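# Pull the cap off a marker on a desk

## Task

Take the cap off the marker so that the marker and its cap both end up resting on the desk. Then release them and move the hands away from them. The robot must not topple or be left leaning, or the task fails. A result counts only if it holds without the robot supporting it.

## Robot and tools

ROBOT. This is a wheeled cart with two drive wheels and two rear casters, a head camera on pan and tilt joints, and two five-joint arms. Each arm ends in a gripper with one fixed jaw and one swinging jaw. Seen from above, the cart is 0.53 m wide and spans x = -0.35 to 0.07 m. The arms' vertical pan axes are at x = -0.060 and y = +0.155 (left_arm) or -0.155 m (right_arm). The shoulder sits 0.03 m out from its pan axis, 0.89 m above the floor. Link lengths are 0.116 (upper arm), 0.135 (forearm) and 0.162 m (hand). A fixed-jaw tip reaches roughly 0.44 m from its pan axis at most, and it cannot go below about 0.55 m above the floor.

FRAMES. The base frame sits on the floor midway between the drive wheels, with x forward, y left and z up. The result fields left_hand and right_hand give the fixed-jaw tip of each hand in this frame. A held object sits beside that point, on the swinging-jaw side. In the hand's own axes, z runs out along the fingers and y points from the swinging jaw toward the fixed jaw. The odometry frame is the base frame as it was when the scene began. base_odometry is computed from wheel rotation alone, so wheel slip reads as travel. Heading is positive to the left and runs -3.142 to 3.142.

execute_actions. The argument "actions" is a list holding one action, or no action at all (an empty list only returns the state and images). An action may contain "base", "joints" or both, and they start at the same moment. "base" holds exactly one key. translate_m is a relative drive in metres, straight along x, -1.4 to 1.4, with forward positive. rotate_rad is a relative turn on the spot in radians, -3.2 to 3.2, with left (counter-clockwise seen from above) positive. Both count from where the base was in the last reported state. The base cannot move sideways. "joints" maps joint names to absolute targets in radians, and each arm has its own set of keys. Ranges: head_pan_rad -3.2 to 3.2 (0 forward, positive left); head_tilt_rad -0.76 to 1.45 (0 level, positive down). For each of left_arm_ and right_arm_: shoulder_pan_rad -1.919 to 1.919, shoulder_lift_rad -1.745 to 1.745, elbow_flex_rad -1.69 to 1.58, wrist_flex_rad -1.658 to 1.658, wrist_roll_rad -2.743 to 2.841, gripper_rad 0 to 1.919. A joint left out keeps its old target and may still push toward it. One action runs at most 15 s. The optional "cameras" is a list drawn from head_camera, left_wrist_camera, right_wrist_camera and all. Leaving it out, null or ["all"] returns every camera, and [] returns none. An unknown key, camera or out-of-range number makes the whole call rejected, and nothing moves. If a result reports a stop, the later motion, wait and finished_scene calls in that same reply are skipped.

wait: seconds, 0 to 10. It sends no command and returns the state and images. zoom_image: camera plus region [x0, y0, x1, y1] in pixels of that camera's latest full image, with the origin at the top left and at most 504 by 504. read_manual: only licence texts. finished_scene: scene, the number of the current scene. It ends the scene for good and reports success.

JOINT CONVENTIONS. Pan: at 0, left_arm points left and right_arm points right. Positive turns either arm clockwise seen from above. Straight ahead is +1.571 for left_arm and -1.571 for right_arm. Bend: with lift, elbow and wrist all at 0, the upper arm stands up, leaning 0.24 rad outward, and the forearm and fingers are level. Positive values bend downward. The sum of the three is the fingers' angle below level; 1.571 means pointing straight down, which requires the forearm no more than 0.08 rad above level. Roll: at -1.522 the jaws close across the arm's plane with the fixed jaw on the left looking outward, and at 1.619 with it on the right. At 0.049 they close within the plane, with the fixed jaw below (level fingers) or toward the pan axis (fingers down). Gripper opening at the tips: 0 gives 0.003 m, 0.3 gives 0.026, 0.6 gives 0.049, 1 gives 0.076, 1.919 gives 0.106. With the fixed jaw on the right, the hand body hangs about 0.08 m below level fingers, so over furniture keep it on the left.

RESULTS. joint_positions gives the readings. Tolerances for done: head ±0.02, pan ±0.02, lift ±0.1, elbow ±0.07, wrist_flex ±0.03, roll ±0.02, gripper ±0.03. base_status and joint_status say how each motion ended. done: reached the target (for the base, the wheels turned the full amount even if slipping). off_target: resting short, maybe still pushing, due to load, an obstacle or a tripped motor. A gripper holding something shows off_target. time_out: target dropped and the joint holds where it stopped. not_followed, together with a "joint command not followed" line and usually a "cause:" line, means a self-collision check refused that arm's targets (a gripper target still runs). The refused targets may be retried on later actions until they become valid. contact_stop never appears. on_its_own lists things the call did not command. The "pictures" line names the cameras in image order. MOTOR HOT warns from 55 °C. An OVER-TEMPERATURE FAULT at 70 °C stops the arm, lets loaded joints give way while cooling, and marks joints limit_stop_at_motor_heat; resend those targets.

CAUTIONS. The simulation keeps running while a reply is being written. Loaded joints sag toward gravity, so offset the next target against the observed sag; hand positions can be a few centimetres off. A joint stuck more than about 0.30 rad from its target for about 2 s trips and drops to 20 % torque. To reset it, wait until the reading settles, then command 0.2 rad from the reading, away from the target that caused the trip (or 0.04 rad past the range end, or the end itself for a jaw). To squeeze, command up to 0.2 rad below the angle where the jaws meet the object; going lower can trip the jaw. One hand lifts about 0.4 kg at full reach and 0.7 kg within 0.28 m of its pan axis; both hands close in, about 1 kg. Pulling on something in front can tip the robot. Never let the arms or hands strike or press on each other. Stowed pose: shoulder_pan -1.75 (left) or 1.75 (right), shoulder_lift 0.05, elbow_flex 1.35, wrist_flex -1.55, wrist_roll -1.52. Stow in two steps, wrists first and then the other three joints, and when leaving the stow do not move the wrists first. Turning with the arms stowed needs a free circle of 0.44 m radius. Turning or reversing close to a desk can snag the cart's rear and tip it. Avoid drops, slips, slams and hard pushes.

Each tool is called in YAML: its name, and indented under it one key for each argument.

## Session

execute_actions:
  actions:
    - {"joints":{"head_tilt_rad":0.3,"head_pan_rad":1.6}}
  cameras: ["head_camera"]

Scene clock: 1.87 s.
base_odometry: x=+0.000 y=+0.000 heading=+0.000 (m, m, rad; odometry frame)
base_status: not commanded
joint_positions: head_pan_rad=+1.590 head_tilt_rad=+0.293 left_arm_shoulder_pan_rad=-1.776 left_arm_shoulder_lift_rad=+0.076 left_arm_elbow_flex_rad=+1.337 left_arm_wrist_flex_rad=-1.583 left_arm_wrist_roll_rad=-1.528 left_arm_gripper_rad=+1.920 right_arm_shoulder_pan_rad=+1.763 right_arm_shoulder_lift_rad=+0.065 right_arm_elbow_flex_rad=+1.364 right_arm_wrist_flex_rad=-1.491 right_arm_wrist_roll_rad=-1.530 right_arm_gripper_rad=+1.920
joint_status: all done
left_hand: x=-0.3046 y=+0.0961 z=+0.8987 quat_wxyz=(-0.081, -0.641, -0.064, +0.760) (m; base frame)
right_hand: x=-0.3069 y=-0.1149 z=+0.8815 quat_wxyz=(-0.067, +0.681, -0.068, -0.726) (m; base frame)
pictures: head_camera
Images, in order (width x height): head_camera 644x476.

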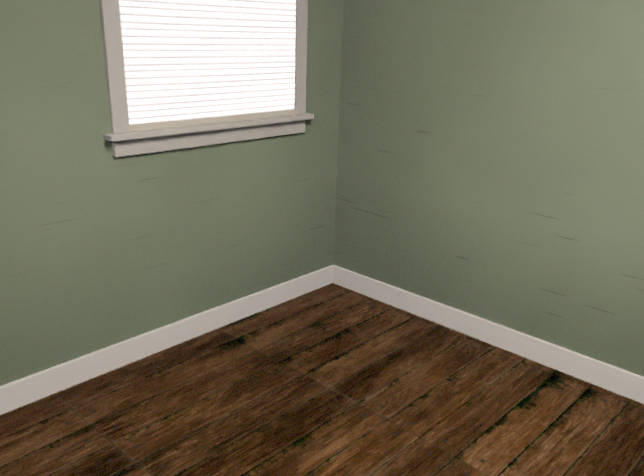

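execute_actions:
  actions:
    - {"joints":{"head_pan_rad":0}}
  cameras: ["head_camera"]

execute_actions:
  actions:
    - {"joints":{"head_pan_rad":-1.6}}
  cameras: ["head_camera"]

execute_actions:
  actions:
    - {"joints":{"head_pan_rad":-3.1}}
  cameras: ["head_camera"]

Scene clock: 6.70 s.
base_odometry: x=+0.000 y=+0.000 heading=+0.000 (m, m, rad; odometry frame)
base_status: not commanded
joint_positions: head_pan_rad=+0.010 head_tilt_rad=+0.293 left_arm_shoulder_pan_rad=-1.776 left_arm_shoulder_lift_rad=+0.076 left_arm_elbow_flex_rad=+1.337 left_arm_wrist_flex_rad=-1.583 left_arm_wrist_roll_rad=-1.528 left_arm_gripper_rad=+1.920 right_arm_shoulder_pan_rad=+1.763 right_arm_shoulder_lift_rad=+0.065 right_arm_elbow_flex_rad=+1.364 right_arm_wrist_flex_rad=-1.491 right_arm_wrist_roll_rad=-1.530 right_arm_gripper_rad=+1.920
joint_status: all done
left_hand: x=-0.3046 y=+0.0961 z=+0.8987 quat_wxyz=(-0.081, -0.641, -0.064, +0.760) (m; base frame)
right_hand: x=-0.3069 y=-0.1149 z=+0.8815 quat_wxyz=(-0.067, +0.681, -0.068, -0.726) (m; base frame)
pictures: head_camera
Images, in order (width x height): head_camera 644x476.

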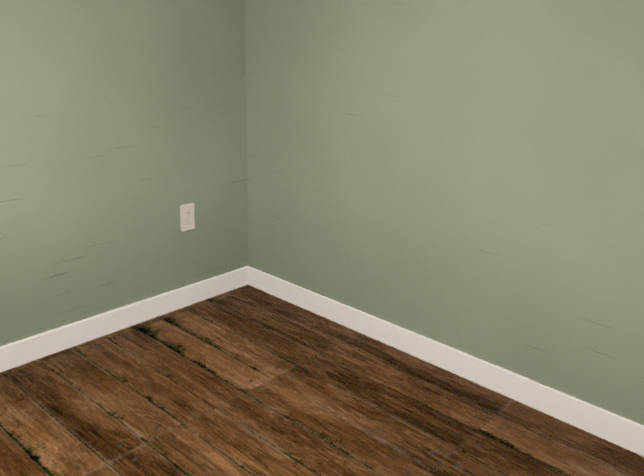

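Scene clock: 8.57 s.
base_odometry: x=+0.000 y=+0.000 heading=+0.000 (m, m, rad; odometry frame)
base_status: not commanded
joint_positions: head_pan_rad=-1.590 head_tilt_rad=+0.293 left_arm_shoulder_pan_rad=-1.776 left_arm_shoulder_lift_rad=+0.076 left_arm_elbow_flex_rad=+1.337 left_arm_wrist_flex_rad=-1.583 left_arm_wrist_roll_rad=-1.528 left_arm_gripper_rad=+1.920 right_arm_shoulder_pan_rad=+1.763 right_arm_shoulder_lift_rad=+0.065 right_arm_elbow_flex_rad=+1.364 right_arm_wrist_flex_rad=-1.491 right_arm_wrist_roll_rad=-1.530 right_arm_gripper_rad=+1.920
joint_status: all done
left_hand: x=-0.3046 y=+0.0961 z=+0.8987 quat_wxyz=(-0.081, -0.641, -0.064, +0.760) (m; base frame)
right_hand: x=-0.3069 y=-0.1149 z=+0.8815 quat_wxyz=(-0.067, +0.681, -0.068, -0.726) (m; base frame)
pictures: head_camera
Images, in order (width x height): head_camera 644x476.

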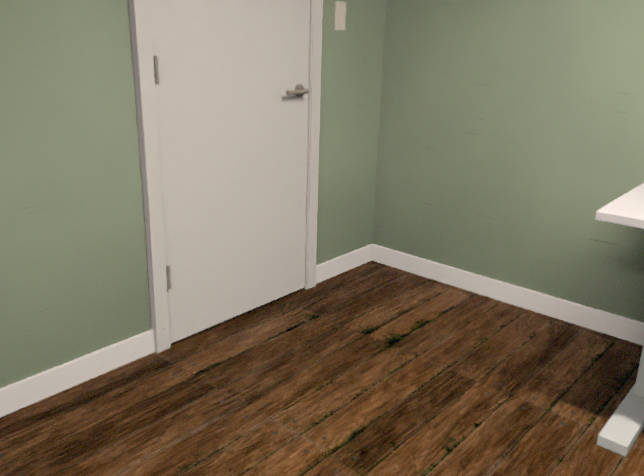

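Scene clock: 10.37 s.
base_odometry: x=+0.000 y=+0.000 heading=+0.000 (m, m, rad; odometry frame)
base_status: not commanded
joint_positions: head_pan_rad=-3.090 head_tilt_rad=+0.293 left_arm_shoulder_pan_rad=-1.776 left_arm_shoulder_lift_rad=+0.076 left_arm_elbow_flex_rad=+1.337 left_arm_wrist_flex_rad=-1.583 left_arm_wrist_roll_rad=-1.528 left_arm_gripper_rad=+1.920 right_arm_shoulder_pan_rad=+1.763 right_arm_shoulder_lift_rad=+0.065 right_arm_elbow_flex_rad=+1.364 right_arm_wrist_flex_rad=-1.491 right_arm_wrist_roll_rad=-1.530 right_arm_gripper_rad=+1.920
joint_status: all done
left_hand: x=-0.3046 y=+0.0961 z=+0.8987 quat_wxyz=(-0.081, -0.641, -0.064, +0.760) (m; base frame)
right_hand: x=-0.3069 y=-0.1149 z=+0.8815 quat_wxyz=(-0.067, +0.681, -0.068, -0.726) (m; base frame)
pictures: head_camera
Images, in order (width x height): head_camera 644x476.

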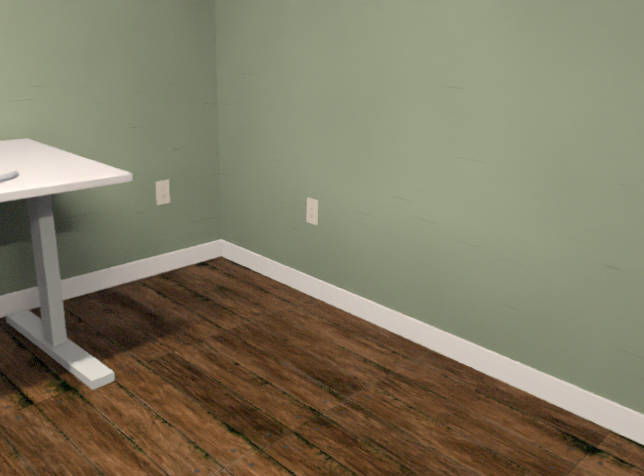

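execute_actions:
  actions:
    - {"base":{"rotate_rad":-2.5},"joints":{"head_pan_rad":0,"head_tilt_rad":0.4}}
  cameras: ["head_camera"]

Scene clock: 16.03 s.
base_odometry: x=-0.001 y=+0.000 heading=-2.499 (m, m, rad; odometry frame)
base_status: done
joint_positions: head_pan_rad=-0.010 head_tilt_rad=+0.393 left_arm_shoulder_pan_rad=-1.776 left_arm_shoulder_lift_rad=+0.076 left_arm_elbow_flex_rad=+1.337 left_arm_wrist_flex_rad=-1.583 left_arm_wrist_roll_rad=-1.528 left_arm_gripper_rad=+1.920 right_arm_shoulder_pan_rad=+1.763 right_arm_shoulder_lift_rad=+0.065 right_arm_elbow_flex_rad=+1.364 right_arm_wrist_flex_rad=-1.491 right_arm_wrist_roll_rad=-1.530 right_arm_gripper_rad=+1.920
joint_status: all done
left_hand: x=-0.3046 y=+0.0961 z=+0.8987 quat_wxyz=(-0.081, -0.641, -0.064, +0.760) (m; base frame)
right_hand: x=-0.3069 y=-0.1149 z=+0.8815 quat_wxyz=(-0.067, +0.681, -0.068, -0.726) (m; base frame)
pictures: head_camera
Images, in order (width x height): head_camera 644x476.

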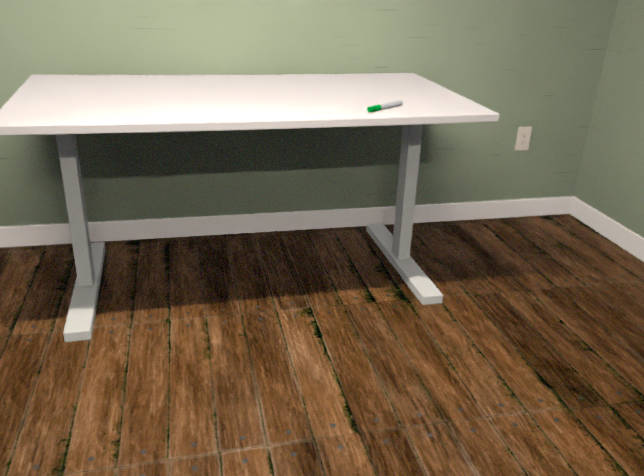

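execute_actions:
  actions:
    - {"base":{"translate_m":1.2},"joints":{"head_tilt_rad":0.8}}
  cameras: ["head_camera"]

Scene clock: 26.30 s.
base_odometry: x=-0.962 y=-0.718 heading=-2.498 (m, m, rad; odometry frame)
base_status: done
joint_positions: head_pan_rad=-0.010 head_tilt_rad=+0.795 left_arm_shoulder_pan_rad=-1.776 left_arm_shoulder_lift_rad=+0.076 left_arm_elbow_flex_rad=+1.337 left_arm_wrist_flex_rad=-1.583 left_arm_wrist_roll_rad=-1.528 left_arm_gripper_rad=+1.920 right_arm_shoulder_pan_rad=+1.763 right_arm_shoulder_lift_rad=+0.065 right_arm_elbow_flex_rad=+1.364 right_arm_wrist_flex_rad=-1.491 right_arm_wrist_roll_rad=-1.530 right_arm_gripper_rad=+1.920
joint_status: all done
left_hand: x=-0.3046 y=+0.0961 z=+0.8987 quat_wxyz=(-0.081, -0.641, -0.064, +0.760) (m; base frame)
right_hand: x=-0.3069 y=-0.1149 z=+0.8815 quat_wxyz=(-0.067, +0.681, -0.068, -0.726) (m; base frame)
pictures: head_camera
Images, in order (width x height): head_camera 644x476.

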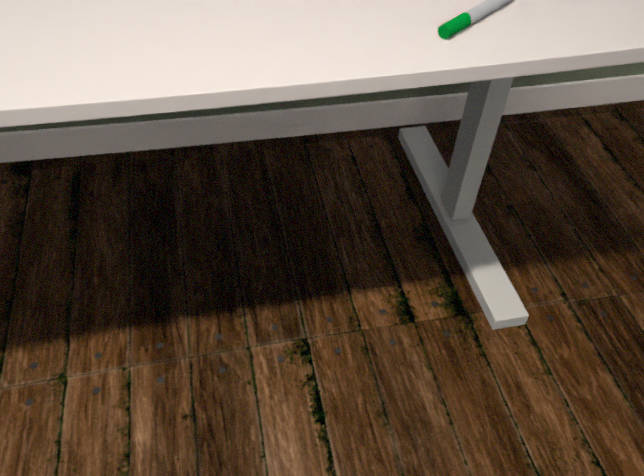

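execute_actions:
  actions:
    - {"base":{"rotate_rad":-0.4}}
  cameras: []

execute_actions:
  actions:
    - {"base":{"translate_m":0.45}}
  cameras: []

execute_actions:
  actions:
    - {"base":{"rotate_rad":0.5},"joints":{"head_tilt_rad":1.0}}
  cameras: ["head_camera"]

Scene clock: 34.17 s.
base_odometry: x=-0.961 y=-0.718 heading=-2.898 (m, m, rad; odometry frame)
base_status: done
joint_positions: head_pan_rad=-0.010 head_tilt_rad=+0.795 left_arm_shoulder_pan_rad=-1.776 left_arm_shoulder_lift_rad=+0.076 left_arm_elbow_flex_rad=+1.337 left_arm_wrist_flex_rad=-1.583 left_arm_wrist_roll_rad=-1.528 left_arm_gripper_rad=+1.920 right_arm_shoulder_pan_rad=+1.763 right_arm_shoulder_lift_rad=+0.065 right_arm_elbow_flex_rad=+1.364 right_arm_wrist_flex_rad=-1.491 right_arm_wrist_roll_rad=-1.530 right_arm_gripper_rad=+1.920
joint_status: not commanded
left_hand: x=-0.3046 y=+0.0961 z=+0.8987 quat_wxyz=(-0.081, -0.641, -0.064, +0.760) (m; base frame)
right_hand: x=-0.3069 y=-0.1149 z=+0.8815 quat_wxyz=(-0.067, +0.681, -0.068, -0.726) (m; base frame)
pictures: none
No camera images: the call's "cameras" was empty. Leave "cameras" out to get every camera's image.

Scene clock: 37.33 s.
base_odometry: x=-1.398 y=-0.826 heading=-2.899 (m, m, rad; odometry frame)
base_status: done
joint_positions: head_pan_rad=-0.010 head_tilt_rad=+0.795 left_arm_shoulder_pan_rad=-1.776 left_arm_shoulder_lift_rad=+0.076 left_arm_elbow_flex_rad=+1.337 left_arm_wrist_flex_rad=-1.583 left_arm_wrist_roll_rad=-1.528 left_arm_gripper_rad=+1.920 right_arm_shoulder_pan_rad=+1.763 right_arm_shoulder_lift_rad=+0.065 right_arm_elbow_flex_rad=+1.364 right_arm_wrist_flex_rad=-1.491 right_arm_wrist_roll_rad=-1.530 right_arm_gripper_rad=+1.920
joint_status: not commanded
left_hand: x=-0.3046 y=+0.0961 z=+0.8987 quat_wxyz=(-0.081, -0.641, -0.064, +0.760) (m; base frame)
right_hand: x=-0.3069 y=-0.1149 z=+0.8815 quat_wxyz=(-0.067, +0.681, -0.068, -0.726) (m; base frame)
pictures: none
No camera images: the call's "cameras" was empty. Leave "cameras" out to get every camera's image.

Scene clock: 38.67 s.
base_odometry: x=-1.398 y=-0.826 heading=-2.400 (m, m, rad; odometry frame)
base_status: done
joint_positions: head_pan_rad=-0.010 head_tilt_rad=+0.995 left_arm_shoulder_pan_rad=-1.776 left_arm_shoulder_lift_rad=+0.076 left_arm_elbow_flex_rad=+1.337 left_arm_wrist_flex_rad=-1.583 left_arm_wrist_roll_rad=-1.528 left_arm_gripper_rad=+1.920 right_arm_shoulder_pan_rad=+1.763 right_arm_shoulder_lift_rad=+0.065 right_arm_elbow_flex_rad=+1.364 right_arm_wrist_flex_rad=-1.491 right_arm_wrist_roll_rad=-1.530 right_arm_gripper_rad=+1.920
joint_status: all done
left_hand: x=-0.3046 y=+0.0961 z=+0.8987 quat_wxyz=(-0.081, -0.641, -0.064, +0.760) (m; base frame)
right_hand: x=-0.3069 y=-0.1149 z=+0.8815 quat_wxyz=(-0.067, +0.681, -0.068, -0.726) (m; base frame)
pictures: head_camera
Images, in order (width x height): head_camera 644x476.

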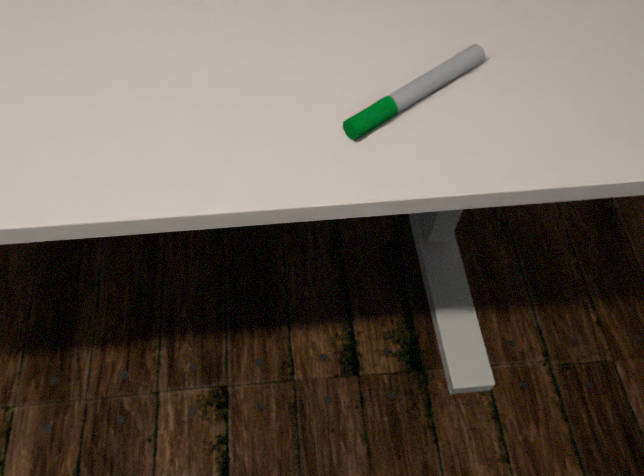

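execute_actions:
  actions:
    - {"base":{"translate_m":0.2},"joints":{"head_tilt_rad":1.1,"left_arm_shoulder_pan_rad":1.3,"left_arm_shoulder_lift_rad":0.2,"left_arm_elbow_flex_rad":-0.1,"right_arm_shoulder_pan_rad":-1.7,"right_arm_shoulder_lift_rad":0.2,"right_arm_elbow_flex_rad":-0.1}}
  cameras: []

execute_actions:
  actions:
    - {"joints":{"left_arm_wrist_flex_rad":1.45,"left_arm_wrist_roll_rad":0.049,"left_arm_gripper_rad":0.8,"right_arm_shoulder_lift_rad":0.55,"right_arm_elbow_flex_rad":-0.3,"right_arm_wrist_flex_rad":0.95,"right_arm_wrist_roll_rad":0.5,"right_arm_gripper_rad":0.8}}
  cameras: ["head_camera","right_wrist_camera"]

Scene clock: 48.70 s.
base_odometry: x=-1.545 y=-0.961 heading=-2.398 (m, m, rad; odometry frame)
base_status: done
joint_positions: head_pan_rad=-0.010 head_tilt_rad=+1.095 left_arm_shoulder_pan_rad=+1.290 left_arm_shoulder_lift_rad=+0.212 left_arm_elbow_flex_rad=-0.065 left_arm_wrist_flex_rad=-1.583 left_arm_wrist_roll_rad=-1.528 left_arm_gripper_rad=+1.920 right_arm_shoulder_pan_rad=-1.689 right_arm_shoulder_lift_rad=+0.212 right_arm_elbow_flex_rad=-0.065 right_arm_wrist_flex_rad=-1.491 right_arm_wrist_roll_rad=-1.530 right_arm_gripper_rad=+1.920
joint_status: all done
left_hand: x=+0.1661 y=+0.2282 z=+1.1425 quat_wxyz=(+0.987, -0.009, +0.067, +0.143) (m; base frame)
right_hand: x=+0.1892 y=-0.1177 z=+1.1399 quat_wxyz=(+0.992, -0.006, +0.113, +0.063) (m; base frame)
pictures: none
No camera images: the call's "cameras" was empty. Leave "cameras" out to get every camera's image.

Scene clock: 51.43 s.
base_odometry: x=-1.545 y=-0.961 heading=-2.398 (m, m, rad; odometry frame)
base_status: not commanded
joint_positions: head_pan_rad=-0.010 head_tilt_rad=+1.095 left_arm_shoulder_pan_rad=+1.290 left_arm_shoulder_lift_rad=+0.219 left_arm_elbow_flex_rad=-0.067 left_arm_wrist_flex_rad=+1.441 left_arm_wrist_roll_rad=+0.041 left_arm_gripper_rad=+0.811 right_arm_shoulder_pan_rad=-1.689 right_arm_shoulder_lift_rad=+0.571 right_arm_elbow_flex_rad=-0.265 right_arm_wrist_flex_rad=+0.946 right_arm_wrist_roll_rad=+0.493 right_arm_gripper_rad=+0.811
joint_status: all done
left_hand: x=+0.1370 y=+0.2114 z=+0.8223 quat_wxyz=(-0.009, -0.797, +0.604, +0.007) (m; base frame)
right_hand: x=+0.2270 y=-0.1248 z=+0.7832 quat_wxyz=(+0.092, -0.864, +0.477, -0.129) (m; base frame)
pictures: head_camera, right_wrist_camera
Images, in order (width x height): head_camera 644x476, right_wrist_camera 644x476.

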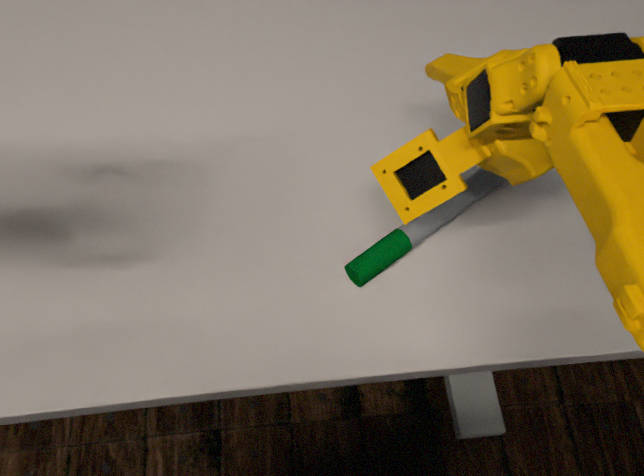

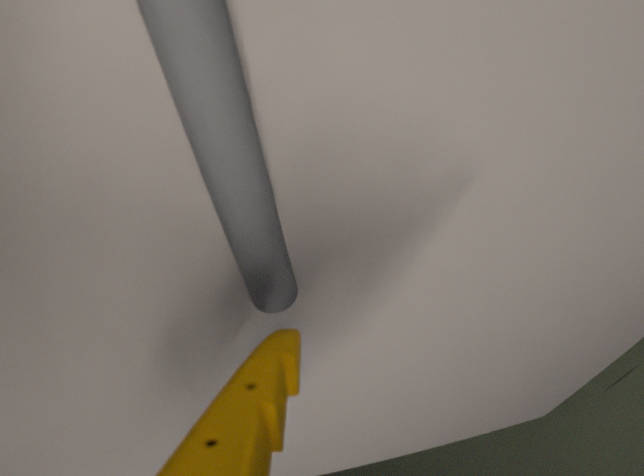

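Retract ~5 cm, roll more.

execute_actions:
  actions:
    - {"joints":{"right_arm_shoulder_pan_rad":-1.76,"right_arm_elbow_flex_rad":-0.2,"right_arm_wrist_flex_rad":1.15,"right_arm_wrist_roll_rad":0.7}}
  cameras: ["right_wrist_camera"]

Scene clock: 55.40 s.
base_odometry: x=-1.545 y=-0.961 heading=-2.398 (m, m, rad; odometry frame)
base_status: not commanded
joint_positions: head_pan_rad=-0.010 head_tilt_rad=+1.095 left_arm_shoulder_pan_rad=+1.290 left_arm_shoulder_lift_rad=+0.219 left_arm_elbow_flex_rad=-0.067 left_arm_wrist_flex_rad=+1.441 left_arm_wrist_roll_rad=+0.041 left_arm_gripper_rad=+0.811 right_arm_shoulder_pan_rad=-1.749 right_arm_shoulder_lift_rad=+0.571 right_arm_elbow_flex_rad=-0.194 right_arm_wrist_flex_rad=+1.143 right_arm_wrist_roll_rad=+0.692 right_arm_gripper_rad=+0.811
joint_status: all done
left_hand: x=+0.1370 y=+0.2114 z=+0.8223 quat_wxyz=(-0.009, -0.797, +0.604, +0.007) (m; base frame)
right_hand: x=+0.1812 y=-0.1168 z=+0.7681 quat_wxyz=(+0.013, -0.930, +0.366, -0.022) (m; base frame)
pictures: right_wrist_camera
Images, in order (width x height): right_wrist_camera 644x476.

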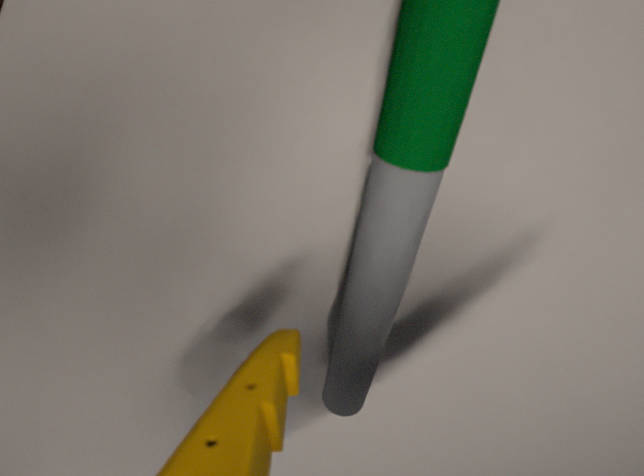

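execute_actions:
  actions:
    - {"joints":{"right_arm_shoulder_lift_rad":0.72,"right_arm_wrist_flex_rad":1.0,"right_arm_wrist_roll_rad":0.55}}
  cameras: ["right_wrist_camera"]

execute_actions:
  actions:
    - {"joints":{"right_arm_gripper_rad":0.03}}
  cameras: ["right_wrist_camera"]

execute_actions:
  actions:
    - {"joints":{"right_arm_shoulder_pan_rad":-1.88,"right_arm_shoulder_lift_rad":0.8,"right_arm_elbow_flex_rad":-0.54,"right_arm_wrist_flex_rad":0.72,"right_arm_wrist_roll_rad":-0.29,"left_arm_shoulder_pan_rad":1.8,"left_arm_shoulder_lift_rad":0.55,"left_arm_elbow_flex_rad":-0.45,"left_arm_wrist_flex_rad":1.1,"left_arm_wrist_roll_rad":0.25}}
  cameras: ["head_camera","left_wrist_camera"]

Scene clock: 65.23 s.
base_odometry: x=-1.545 y=-0.961 heading=-2.398 (m, m, rad; odometry frame)
base_status: not commanded
joint_positions: head_pan_rad=-0.010 head_tilt_rad=+1.095 left_arm_shoulder_pan_rad=+1.290 left_arm_shoulder_lift_rad=+0.219 left_arm_elbow_flex_rad=-0.067 left_arm_wrist_flex_rad=+1.441 left_arm_wrist_roll_rad=+0.041 left_arm_gripper_rad=+0.811 right_arm_shoulder_pan_rad=-1.749 right_arm_shoulder_lift_rad=+0.738 right_arm_elbow_flex_rad=-0.194 right_arm_wrist_flex_rad=+1.008 right_arm_wrist_roll_rad=+0.557 right_arm_gripper_rad=+0.811
joint_status: all done
left_hand: x=+0.1370 y=+0.2114 z=+0.8223 quat_wxyz=(-0.009, -0.797, +0.604, +0.007) (m; base frame)
right_hand: x=+0.1782 y=-0.1165 z=+0.7324 quat_wxyz=(+0.006, -0.904, +0.428, -0.008) (m; base frame)
pictures: right_wrist_camera
Images, in order (width x height): right_wrist_camera 644x476.

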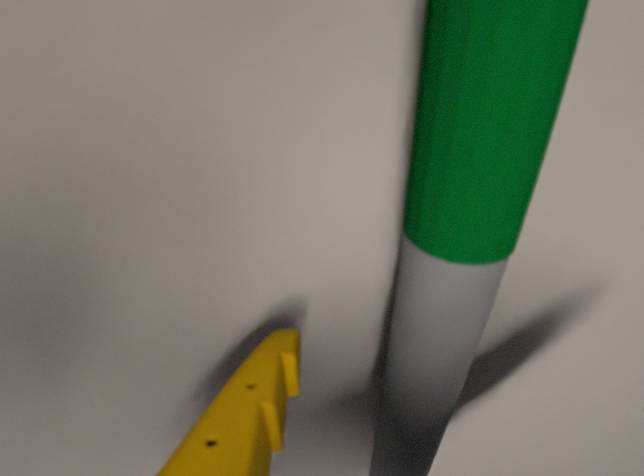

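Scene clock: 66.43 s.
base_odometry: x=-1.545 y=-0.961 heading=-2.398 (m, m, rad; odometry frame)
base_status: not commanded
joint_positions: head_pan_rad=-0.010 head_tilt_rad=+1.095 left_arm_shoulder_pan_rad=+1.290 left_arm_shoulder_lift_rad=+0.219 left_arm_elbow_flex_rad=-0.067 left_arm_wrist_flex_rad=+1.441 left_arm_wrist_roll_rad=+0.041 left_arm_gripper_rad=+0.811 right_arm_shoulder_pan_rad=-1.750 right_arm_shoulder_lift_rad=+0.734 right_arm_elbow_flex_rad=-0.196 right_arm_wrist_flex_rad=+1.006 right_arm_wrist_roll_rad=+0.557 right_arm_gripper_rad=+0.043
joint_status: all done
left_hand: x=+0.1370 y=+0.2114 z=+0.8223 quat_wxyz=(-0.009, -0.797, +0.604, +0.007) (m; base frame)
right_hand: x=+0.1794 y=-0.1159 z=+0.7335 quat_wxyz=(+0.008, -0.904, +0.427, -0.011) (m; base frame)
pictures: right_wrist_camera
Images, in order (width x height): right_wrist_camera 644x476.

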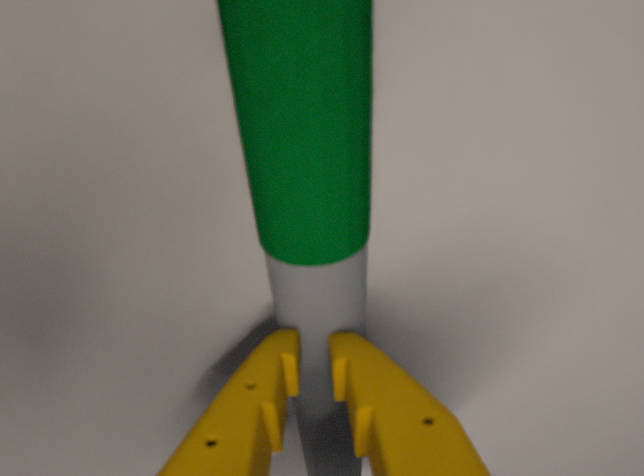

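Scene clock: 67.83 s.
base_odometry: x=-1.545 y=-0.961 heading=-2.398 (m, m, rad; odometry frame)
base_status: not commanded
joint_positions: head_pan_rad=-0.010 head_tilt_rad=+1.095 left_arm_shoulder_pan_rad=+1.790 left_arm_shoulder_lift_rad=+0.568 left_arm_elbow_flex_rad=-0.412 left_arm_wrist_flex_rad=+1.111 left_arm_wrist_roll_rad=+0.240 left_arm_gripper_rad=+0.811 right_arm_shoulder_pan_rad=-1.868 right_arm_shoulder_lift_rad=+0.823 right_arm_elbow_flex_rad=-0.503 right_arm_wrist_flex_rad=+0.732 right_arm_wrist_roll_rad=-0.282 right_arm_gripper_rad=+0.041
joint_status: all done
left_hand: x=+0.2219 y=+0.0902 z=+0.8024 quat_wxyz=(+0.083, -0.689, +0.709, -0.126) (m; base frame)
right_hand: x=+0.2594 y=-0.0548 z=+0.7694 quat_wxyz=(+0.229, -0.672, +0.695, -0.117) (m; base frame)
pictures: head_camera, left_wrist_camera
Images, in order (width x height): head_camera 644x476, left_wrist_camera 644x476.

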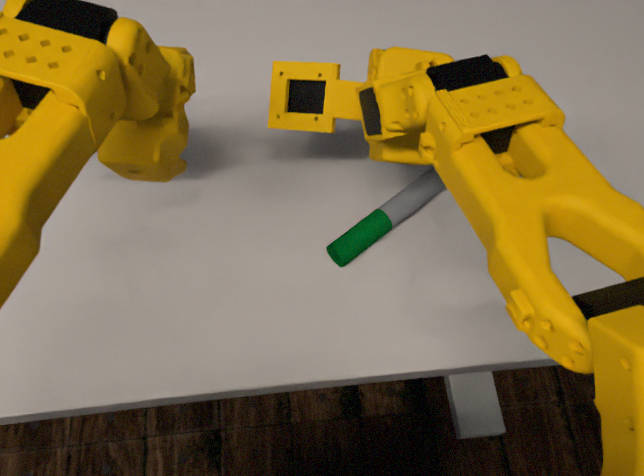

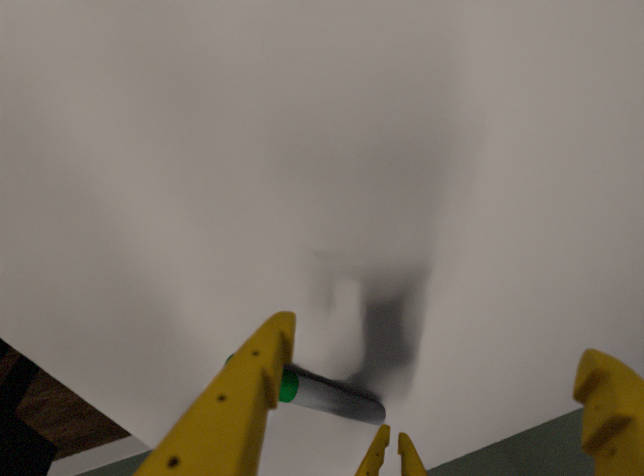

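Missed, too high. Retry lower, further toward the rear end.

execute_actions:
  actions:
    - {"joints":{"right_arm_shoulder_pan_rad":-1.7,"right_arm_shoulder_lift_rad":0.57,"right_arm_elbow_flex_rad":-0.25,"right_arm_wrist_flex_rad":1.15,"right_arm_wrist_roll_rad":0.6,"right_arm_gripper_rad":0.8}}
  cameras: []

execute_actions:
  actions:
    - {"joints":{"right_arm_shoulder_lift_rad":0.85,"right_arm_wrist_flex_rad":0.9}}
  cameras: ["right_wrist_camera"]

Scene clock: 73.57 s.
base_odometry: x=-1.545 y=-0.961 heading=-2.398 (m, m, rad; odometry frame)
base_status: not commanded
joint_positions: head_pan_rad=-0.010 head_tilt_rad=+1.095 left_arm_shoulder_pan_rad=+1.790 left_arm_shoulder_lift_rad=+0.568 left_arm_elbow_flex_rad=-0.412 left_arm_wrist_flex_rad=+1.111 left_arm_wrist_roll_rad=+0.240 left_arm_gripper_rad=+0.811 right_arm_shoulder_pan_rad=-1.712 right_arm_shoulder_lift_rad=+0.631 right_arm_elbow_flex_rad=-0.245 right_arm_wrist_flex_rad=+1.144 right_arm_wrist_roll_rad=+0.593 right_arm_gripper_rad=+0.789
joint_status: all done
left_hand: x=+0.2219 y=+0.0902 z=+0.8024 quat_wxyz=(+0.083, -0.689, +0.709, -0.126) (m; base frame)
right_hand: x=+0.1844 y=-0.1248 z=+0.7617 quat_wxyz=(+0.011, -0.903, +0.429, -0.017) (m; base frame)
pictures: none
No camera images: the call's "cameras" was empty. Leave "cameras" out to get every camera's image.

Scene clock: 74.50 s.
base_odometry: x=-1.545 y=-0.961 heading=-2.398 (m, m, rad; odometry frame)
base_status: not commanded
joint_positions: head_pan_rad=-0.010 head_tilt_rad=+1.095 left_arm_shoulder_pan_rad=+1.790 left_arm_shoulder_lift_rad=+0.568 left_arm_elbow_flex_rad=-0.412 left_arm_wrist_flex_rad=+1.111 left_arm_wrist_roll_rad=+0.240 left_arm_gripper_rad=+0.811 right_arm_shoulder_pan_rad=-1.712 right_arm_shoulder_lift_rad=+0.840 right_arm_elbow_flex_rad=-0.245 right_arm_wrist_flex_rad=+0.913 right_arm_wrist_roll_rad=+0.593 right_arm_gripper_rad=+0.789
joint_status: all done
left_hand: x=+0.2219 y=+0.0902 z=+0.8024 quat_wxyz=(+0.083, -0.689, +0.709, -0.126) (m; base frame)
right_hand: x=+0.1892 y=-0.1241 z=+0.7164 quat_wxyz=(+0.017, -0.903, +0.428, -0.026) (m; base frame)
pictures: right_wrist_camera
Images, in order (width x height): right_wrist_camera 644x476.

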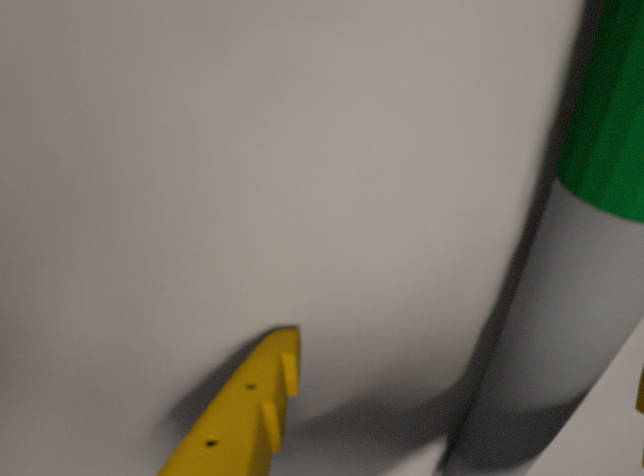

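execute_actions:
  actions:
    - {"joints":{"right_arm_shoulder_lift_rad":0.83,"right_arm_gripper_rad":0.03}}
  cameras: ["right_wrist_camera"]

execute_actions:
  actions:
    - {"joints":{"right_arm_shoulder_pan_rad":-1.88,"right_arm_shoulder_lift_rad":0.75,"right_arm_elbow_flex_rad":-0.54,"right_arm_wrist_flex_rad":0.77,"right_arm_wrist_roll_rad":-0.29,"left_arm_shoulder_lift_rad":0.45}}
  cameras: ["head_camera","left_wrist_camera"]

Scene clock: 79.30 s.
base_odometry: x=-1.545 y=-0.961 heading=-2.398 (m, m, rad; odometry frame)
base_status: not commanded
joint_positions: head_pan_rad=-0.010 head_tilt_rad=+1.095 left_arm_shoulder_pan_rad=+1.790 left_arm_shoulder_lift_rad=+0.568 left_arm_elbow_flex_rad=-0.412 left_arm_wrist_flex_rad=+1.111 left_arm_wrist_roll_rad=+0.240 left_arm_gripper_rad=+0.811 right_arm_shoulder_pan_rad=-1.712 right_arm_shoulder_lift_rad=+0.838 right_arm_elbow_flex_rad=-0.245 right_arm_wrist_flex_rad=+0.911 right_arm_wrist_roll_rad=+0.593 right_arm_gripper_rad=+0.205
joint_status: right_arm_gripper_rad off_target (ended at +0.205, target +0.030); the others done
left_hand: x=+0.2219 y=+0.0902 z=+0.8024 quat_wxyz=(+0.083, -0.689, +0.709, -0.126) (m; base frame)
right_hand: x=+0.1897 y=-0.1241 z=+0.7168 quat_wxyz=(+0.018, -0.903, +0.428, -0.028) (m; base frame)
pictures: right_wrist_camera
Images, in order (width x height): right_wrist_camera 644x476.

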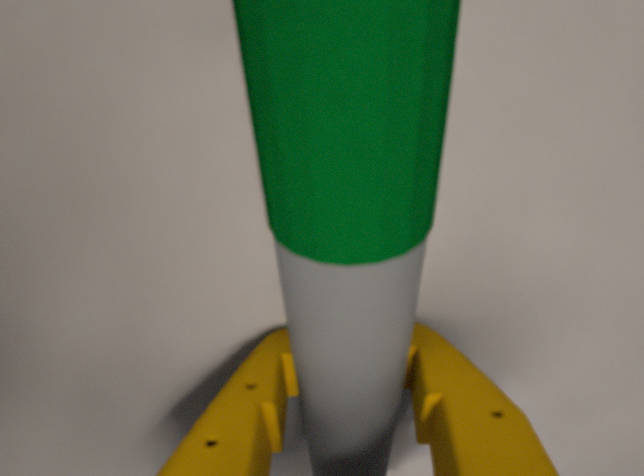

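Scene clock: 80.73 s.
base_odometry: x=-1.545 y=-0.961 heading=-2.398 (m, m, rad; odometry frame)
base_status: not commanded
joint_positions: head_pan_rad=-0.010 head_tilt_rad=+1.095 left_arm_shoulder_pan_rad=+1.790 left_arm_shoulder_lift_rad=+0.501 left_arm_elbow_flex_rad=-0.414 left_arm_wrist_flex_rad=+1.111 left_arm_wrist_roll_rad=+0.240 left_arm_gripper_rad=+0.811 right_arm_shoulder_pan_rad=-1.868 right_arm_shoulder_lift_rad=+0.820 right_arm_elbow_flex_rad=-0.500 right_arm_wrist_flex_rad=+0.781 right_arm_wrist_roll_rad=-0.283 right_arm_gripper_rad=+0.205
joint_status: all done
left_hand: x=+0.2276 y=+0.0889 z=+0.8204 quat_wxyz=(+0.101, -0.685, +0.704, -0.155) (m; base frame)
right_hand: x=+0.2524 y=-0.0569 z=+0.7663 quat_wxyz=(+0.208, -0.676, +0.699, -0.106) (m; base frame)
pictures: head_camera, left_wrist_camera
Images, in order (width x height): head_camera 644x476, left_wrist_camera 644x476.

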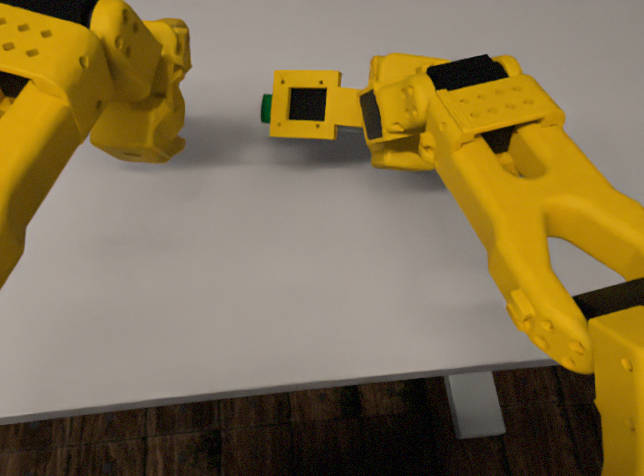

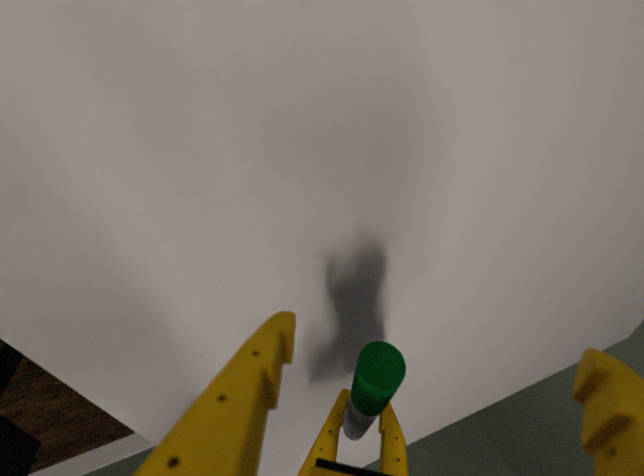

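execute_actions:
  actions:
    - {"joints":{"right_arm_shoulder_lift_rad":0.95,"right_arm_wrist_flex_rad":0.62}}
  cameras: []

execute_actions:
  actions:
    - {"joints":{"right_arm_gripper_rad":0.5}}
  cameras: []

execute_actions:
  actions:
    - {"joints":{"right_arm_shoulder_pan_rad":-1.72,"right_arm_wrist_roll_rad":-0.2}}
  cameras: ["head_camera","right_wrist_camera"]

Scene clock: 87.00 s.
base_odometry: x=-1.545 y=-0.961 heading=-2.398 (m, m, rad; odometry frame)
base_status: not commanded
joint_positions: head_pan_rad=-0.010 head_tilt_rad=+1.095 left_arm_shoulder_pan_rad=+1.790 left_arm_shoulder_lift_rad=+0.501 left_arm_elbow_flex_rad=-0.414 left_arm_wrist_flex_rad=+1.111 left_arm_wrist_roll_rad=+0.240 left_arm_gripper_rad=+0.811 right_arm_shoulder_pan_rad=-1.868 right_arm_shoulder_lift_rad=+0.978 right_arm_elbow_flex_rad=-0.504 right_arm_wrist_flex_rad=+0.633 right_arm_wrist_roll_rad=-0.283 right_arm_gripper_rad=+0.205
joint_status: all done
left_hand: x=+0.2276 y=+0.0889 z=+0.8204 quat_wxyz=(+0.101, -0.685, +0.704, -0.155) (m; base frame)
right_hand: x=+0.2519 y=-0.0571 z=+0.7299 quat_wxyz=(+0.205, -0.676, +0.700, -0.104) (m; base frame)
pictures: none
No camera images: the call's "cameras" was empty. Leave "cameras" out to get every camera's image.

Scene clock: 87.77 s.
base_odometry: x=-1.545 y=-0.961 heading=-2.398 (m, m, rad; odometry frame)
base_status: not commanded
joint_positions: head_pan_rad=-0.010 head_tilt_rad=+1.095 left_arm_shoulder_pan_rad=+1.790 left_arm_shoulder_lift_rad=+0.501 left_arm_elbow_flex_rad=-0.414 left_arm_wrist_flex_rad=+1.111 left_arm_wrist_roll_rad=+0.240 left_arm_gripper_rad=+0.811 right_arm_shoulder_pan_rad=-1.868 right_arm_shoulder_lift_rad=+0.978 right_arm_elbow_flex_rad=-0.504 right_arm_wrist_flex_rad=+0.632 right_arm_wrist_roll_rad=-0.283 right_arm_gripper_rad=+0.488
joint_status: all done
left_hand: x=+0.2276 y=+0.0889 z=+0.8204 quat_wxyz=(+0.101, -0.685, +0.704, -0.155) (m; base frame)
right_hand: x=+0.2521 y=-0.0570 z=+0.7300 quat_wxyz=(+0.206, -0.676, +0.700, -0.105) (m; base frame)
pictures: none
No camera images: the call's "cameras" was empty. Leave "cameras" out to get every camera's image.

Scene clock: 88.57 s.
base_odometry: x=-1.545 y=-0.961 heading=-2.398 (m, m, rad; odometry frame)
base_status: not commanded
joint_positions: head_pan_rad=-0.010 head_tilt_rad=+1.095 left_arm_shoulder_pan_rad=+1.790 left_arm_shoulder_lift_rad=+0.501 left_arm_elbow_flex_rad=-0.414 left_arm_wrist_flex_rad=+1.111 left_arm_wrist_roll_rad=+0.240 left_arm_gripper_rad=+0.811 right_arm_shoulder_pan_rad=-1.732 right_arm_shoulder_lift_rad=+0.978 right_arm_elbow_flex_rad=-0.504 right_arm_wrist_flex_rad=+0.632 right_arm_wrist_roll_rad=-0.207 right_arm_gripper_rad=+0.489
joint_status: all done
left_hand: x=+0.2276 y=+0.0889 z=+0.8204 quat_wxyz=(+0.101, -0.685, +0.704, -0.155) (m; base frame)
right_hand: x=+0.2625 y=-0.1010 z=+0.7299 quat_wxyz=(+0.193, -0.655, +0.720, -0.126) (m; base frame)
pictures: head_camera, right_wrist_camera
Images, in order (width x height): head_camera 644x476, right_wrist_camera 644x476.

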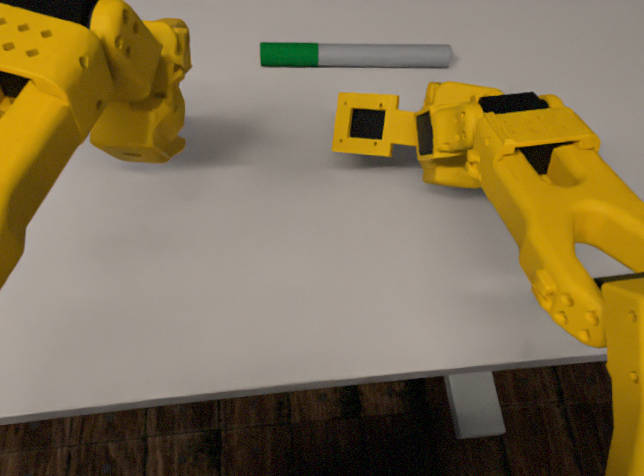

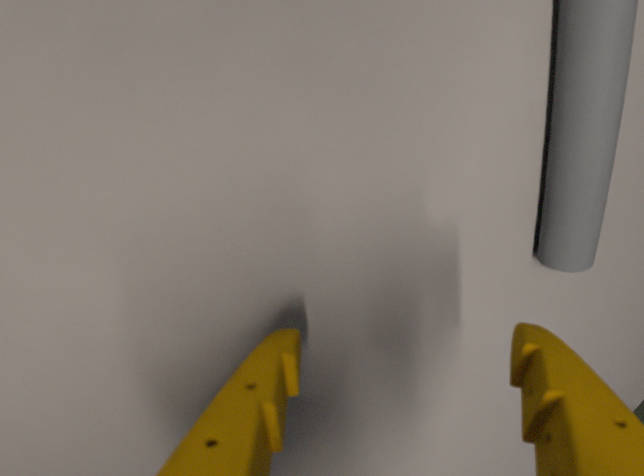

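execute_actions:
  actions:
    - {"joints":{"right_arm_shoulder_lift_rad":0.7}}
  cameras: []

execute_actions:
  actions:
    - {"joints":{"head_tilt_rad":0.85,"right_arm_shoulder_pan_rad":-1.8,"right_arm_shoulder_lift_rad":1.15,"right_arm_elbow_flex_rad":-0.89,"right_arm_wrist_flex_rad":0.4,"right_arm_gripper_rad":0.8,"left_arm_shoulder_pan_rad":1.88,"left_arm_shoulder_lift_rad":1.15,"left_arm_elbow_flex_rad":-0.89,"left_arm_wrist_flex_rad":0.4,"left_arm_wrist_roll_rad":0.3}}

Scene clock: 96.90 s.
base_odometry: x=-1.545 y=-0.961 heading=-2.398 (m, m, rad; odometry frame)
base_status: not commanded
joint_positions: head_pan_rad=-0.010 head_tilt_rad=+1.095 left_arm_shoulder_pan_rad=+1.790 left_arm_shoulder_lift_rad=+0.501 left_arm_elbow_flex_rad=-0.414 left_arm_wrist_flex_rad=+1.111 left_arm_wrist_roll_rad=+0.240 left_arm_gripper_rad=+0.811 right_arm_shoulder_pan_rad=-1.732 right_arm_shoulder_lift_rad=+0.768 right_arm_elbow_flex_rad=-0.506 right_arm_wrist_flex_rad=+0.632 right_arm_wrist_roll_rad=-0.207 right_arm_gripper_rad=+0.489
joint_status: all done
left_hand: x=+0.2276 y=+0.0889 z=+0.8204 quat_wxyz=(+0.101, -0.685, +0.704, -0.155) (m; base frame)
right_hand: x=+0.2901 y=-0.0965 z=+0.7957 quat_wxyz=(+0.278, -0.635, +0.698, -0.181) (m; base frame)
pictures: none
No camera images: the call's "cameras" was empty. Leave "cameras" out to get every camera's image.

Scene clock: 98.20 s.
base_odometry: x=-1.545 y=-0.961 heading=-2.398 (m, m, rad; odometry frame)
base_status: not commanded
joint_positions: head_pan_rad=-0.010 head_tilt_rad=+0.865 left_arm_shoulder_pan_rad=+1.868 left_arm_shoulder_lift_rad=+1.176 left_arm_elbow_flex_rad=-0.849 left_arm_wrist_flex_rad=+0.415 left_arm_wrist_roll_rad=+0.293 left_arm_gripper_rad=+0.811 right_arm_shoulder_pan_rad=-1.789 right_arm_shoulder_lift_rad=+1.179 right_arm_elbow_flex_rad=-0.849 right_arm_wrist_flex_rad=+0.414 right_arm_wrist_roll_rad=-0.207 right_arm_gripper_rad=+0.789
joint_status: all done
left_hand: x=+0.3100 y=+0.0391 z=+0.7591 quat_wxyz=(+0.198, -0.630, +0.664, -0.351) (m; base frame)
right_hand: x=+0.3179 y=-0.0698 z=+0.7581 quat_wxyz=(+0.343, -0.635, +0.660, -0.210) (m; base frame)
pictures: head_camera, left_wrist_camera, right_wrist_camera
Images, in order (width x height): head_camera 644x476, left_wrist_camera 644x476, right_wrist_camera 644x476.

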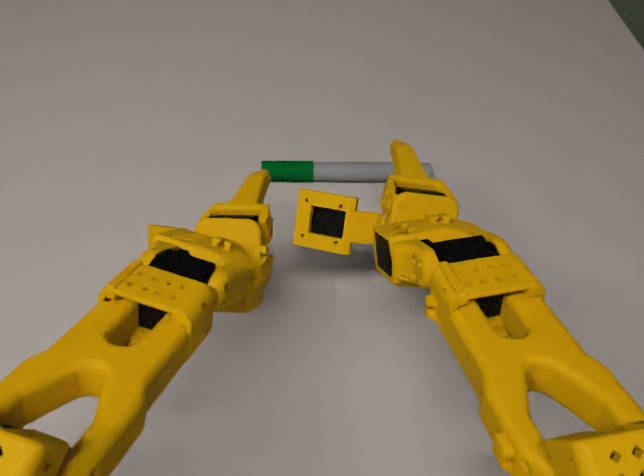

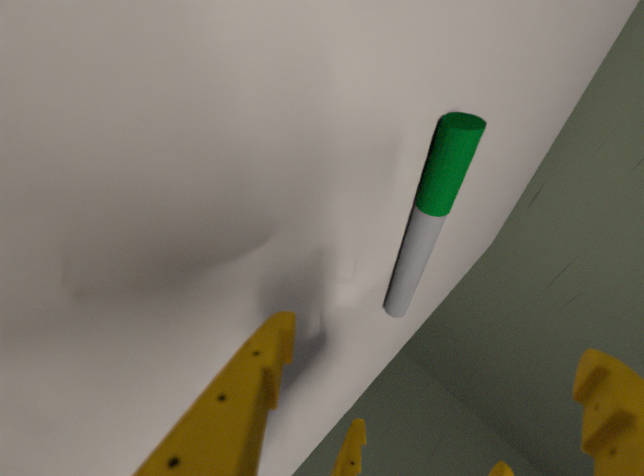

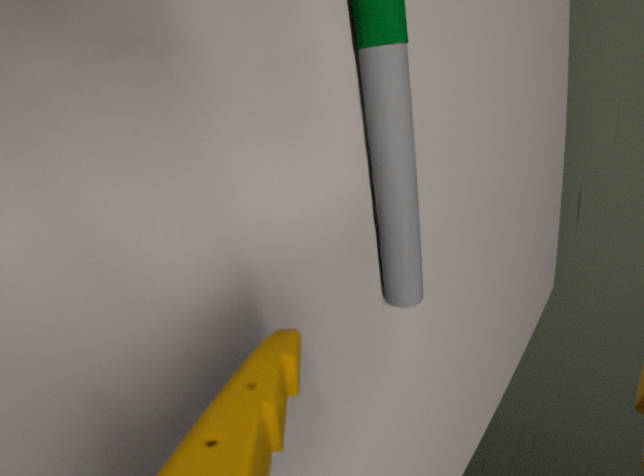

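execute_actions:
  actions:
    - {"joints":{"right_arm_shoulder_lift_rad":1.4,"right_arm_elbow_flex_rad":-1.05,"right_arm_wrist_flex_rad":0.3,"left_arm_shoulder_lift_rad":0.7,"left_arm_shoulder_pan_rad":1.7}}
  cameras: ["head_camera","right_wrist_camera"]

Scene clock: 102.13 s.
base_odometry: x=-1.545 y=-0.961 heading=-2.398 (m, m, rad; odometry frame)
base_status: not commanded
joint_positions: head_pan_rad=-0.010 head_tilt_rad=+0.865 left_arm_shoulder_pan_rad=+1.710 left_arm_shoulder_lift_rad=+0.759 left_arm_elbow_flex_rad=-0.851 left_arm_wrist_flex_rad=+0.415 left_arm_wrist_roll_rad=+0.293 left_arm_gripper_rad=+0.811 right_arm_shoulder_pan_rad=-1.789 right_arm_shoulder_lift_rad=+1.430 right_arm_elbow_flex_rad=-1.012 right_arm_wrist_flex_rad=+0.314 right_arm_wrist_roll_rad=-0.207 right_arm_gripper_rad=+0.789
joint_status: all done
left_hand: x=+0.3475 y=+0.0954 z=+0.9159 quat_wxyz=(+0.327, -0.603, +0.543, -0.484) (m; base frame)
right_hand: x=+0.3159 y=-0.0702 z=+0.7189 quat_wxyz=(+0.347, -0.634, +0.658, -0.212) (m; base frame)
pictures: head_camera, right_wrist_camera
Images, in order (width x height): head_camera 644x476, right_wrist_camera 644x476.

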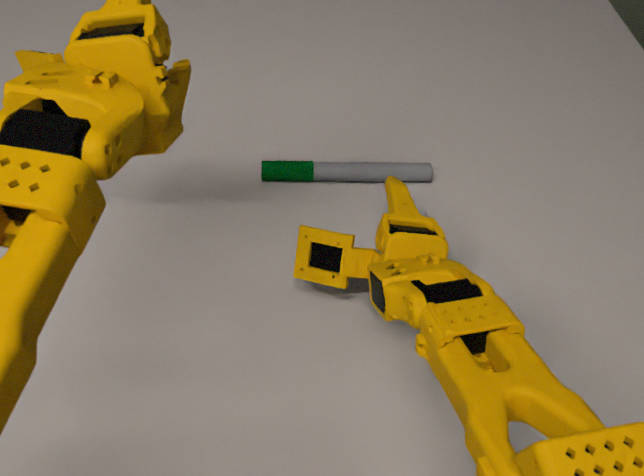

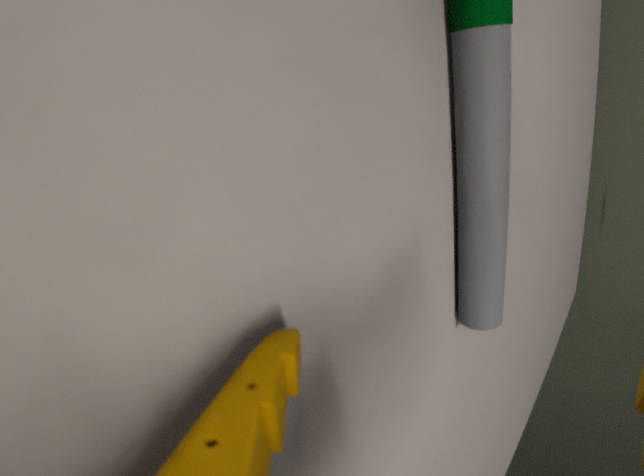

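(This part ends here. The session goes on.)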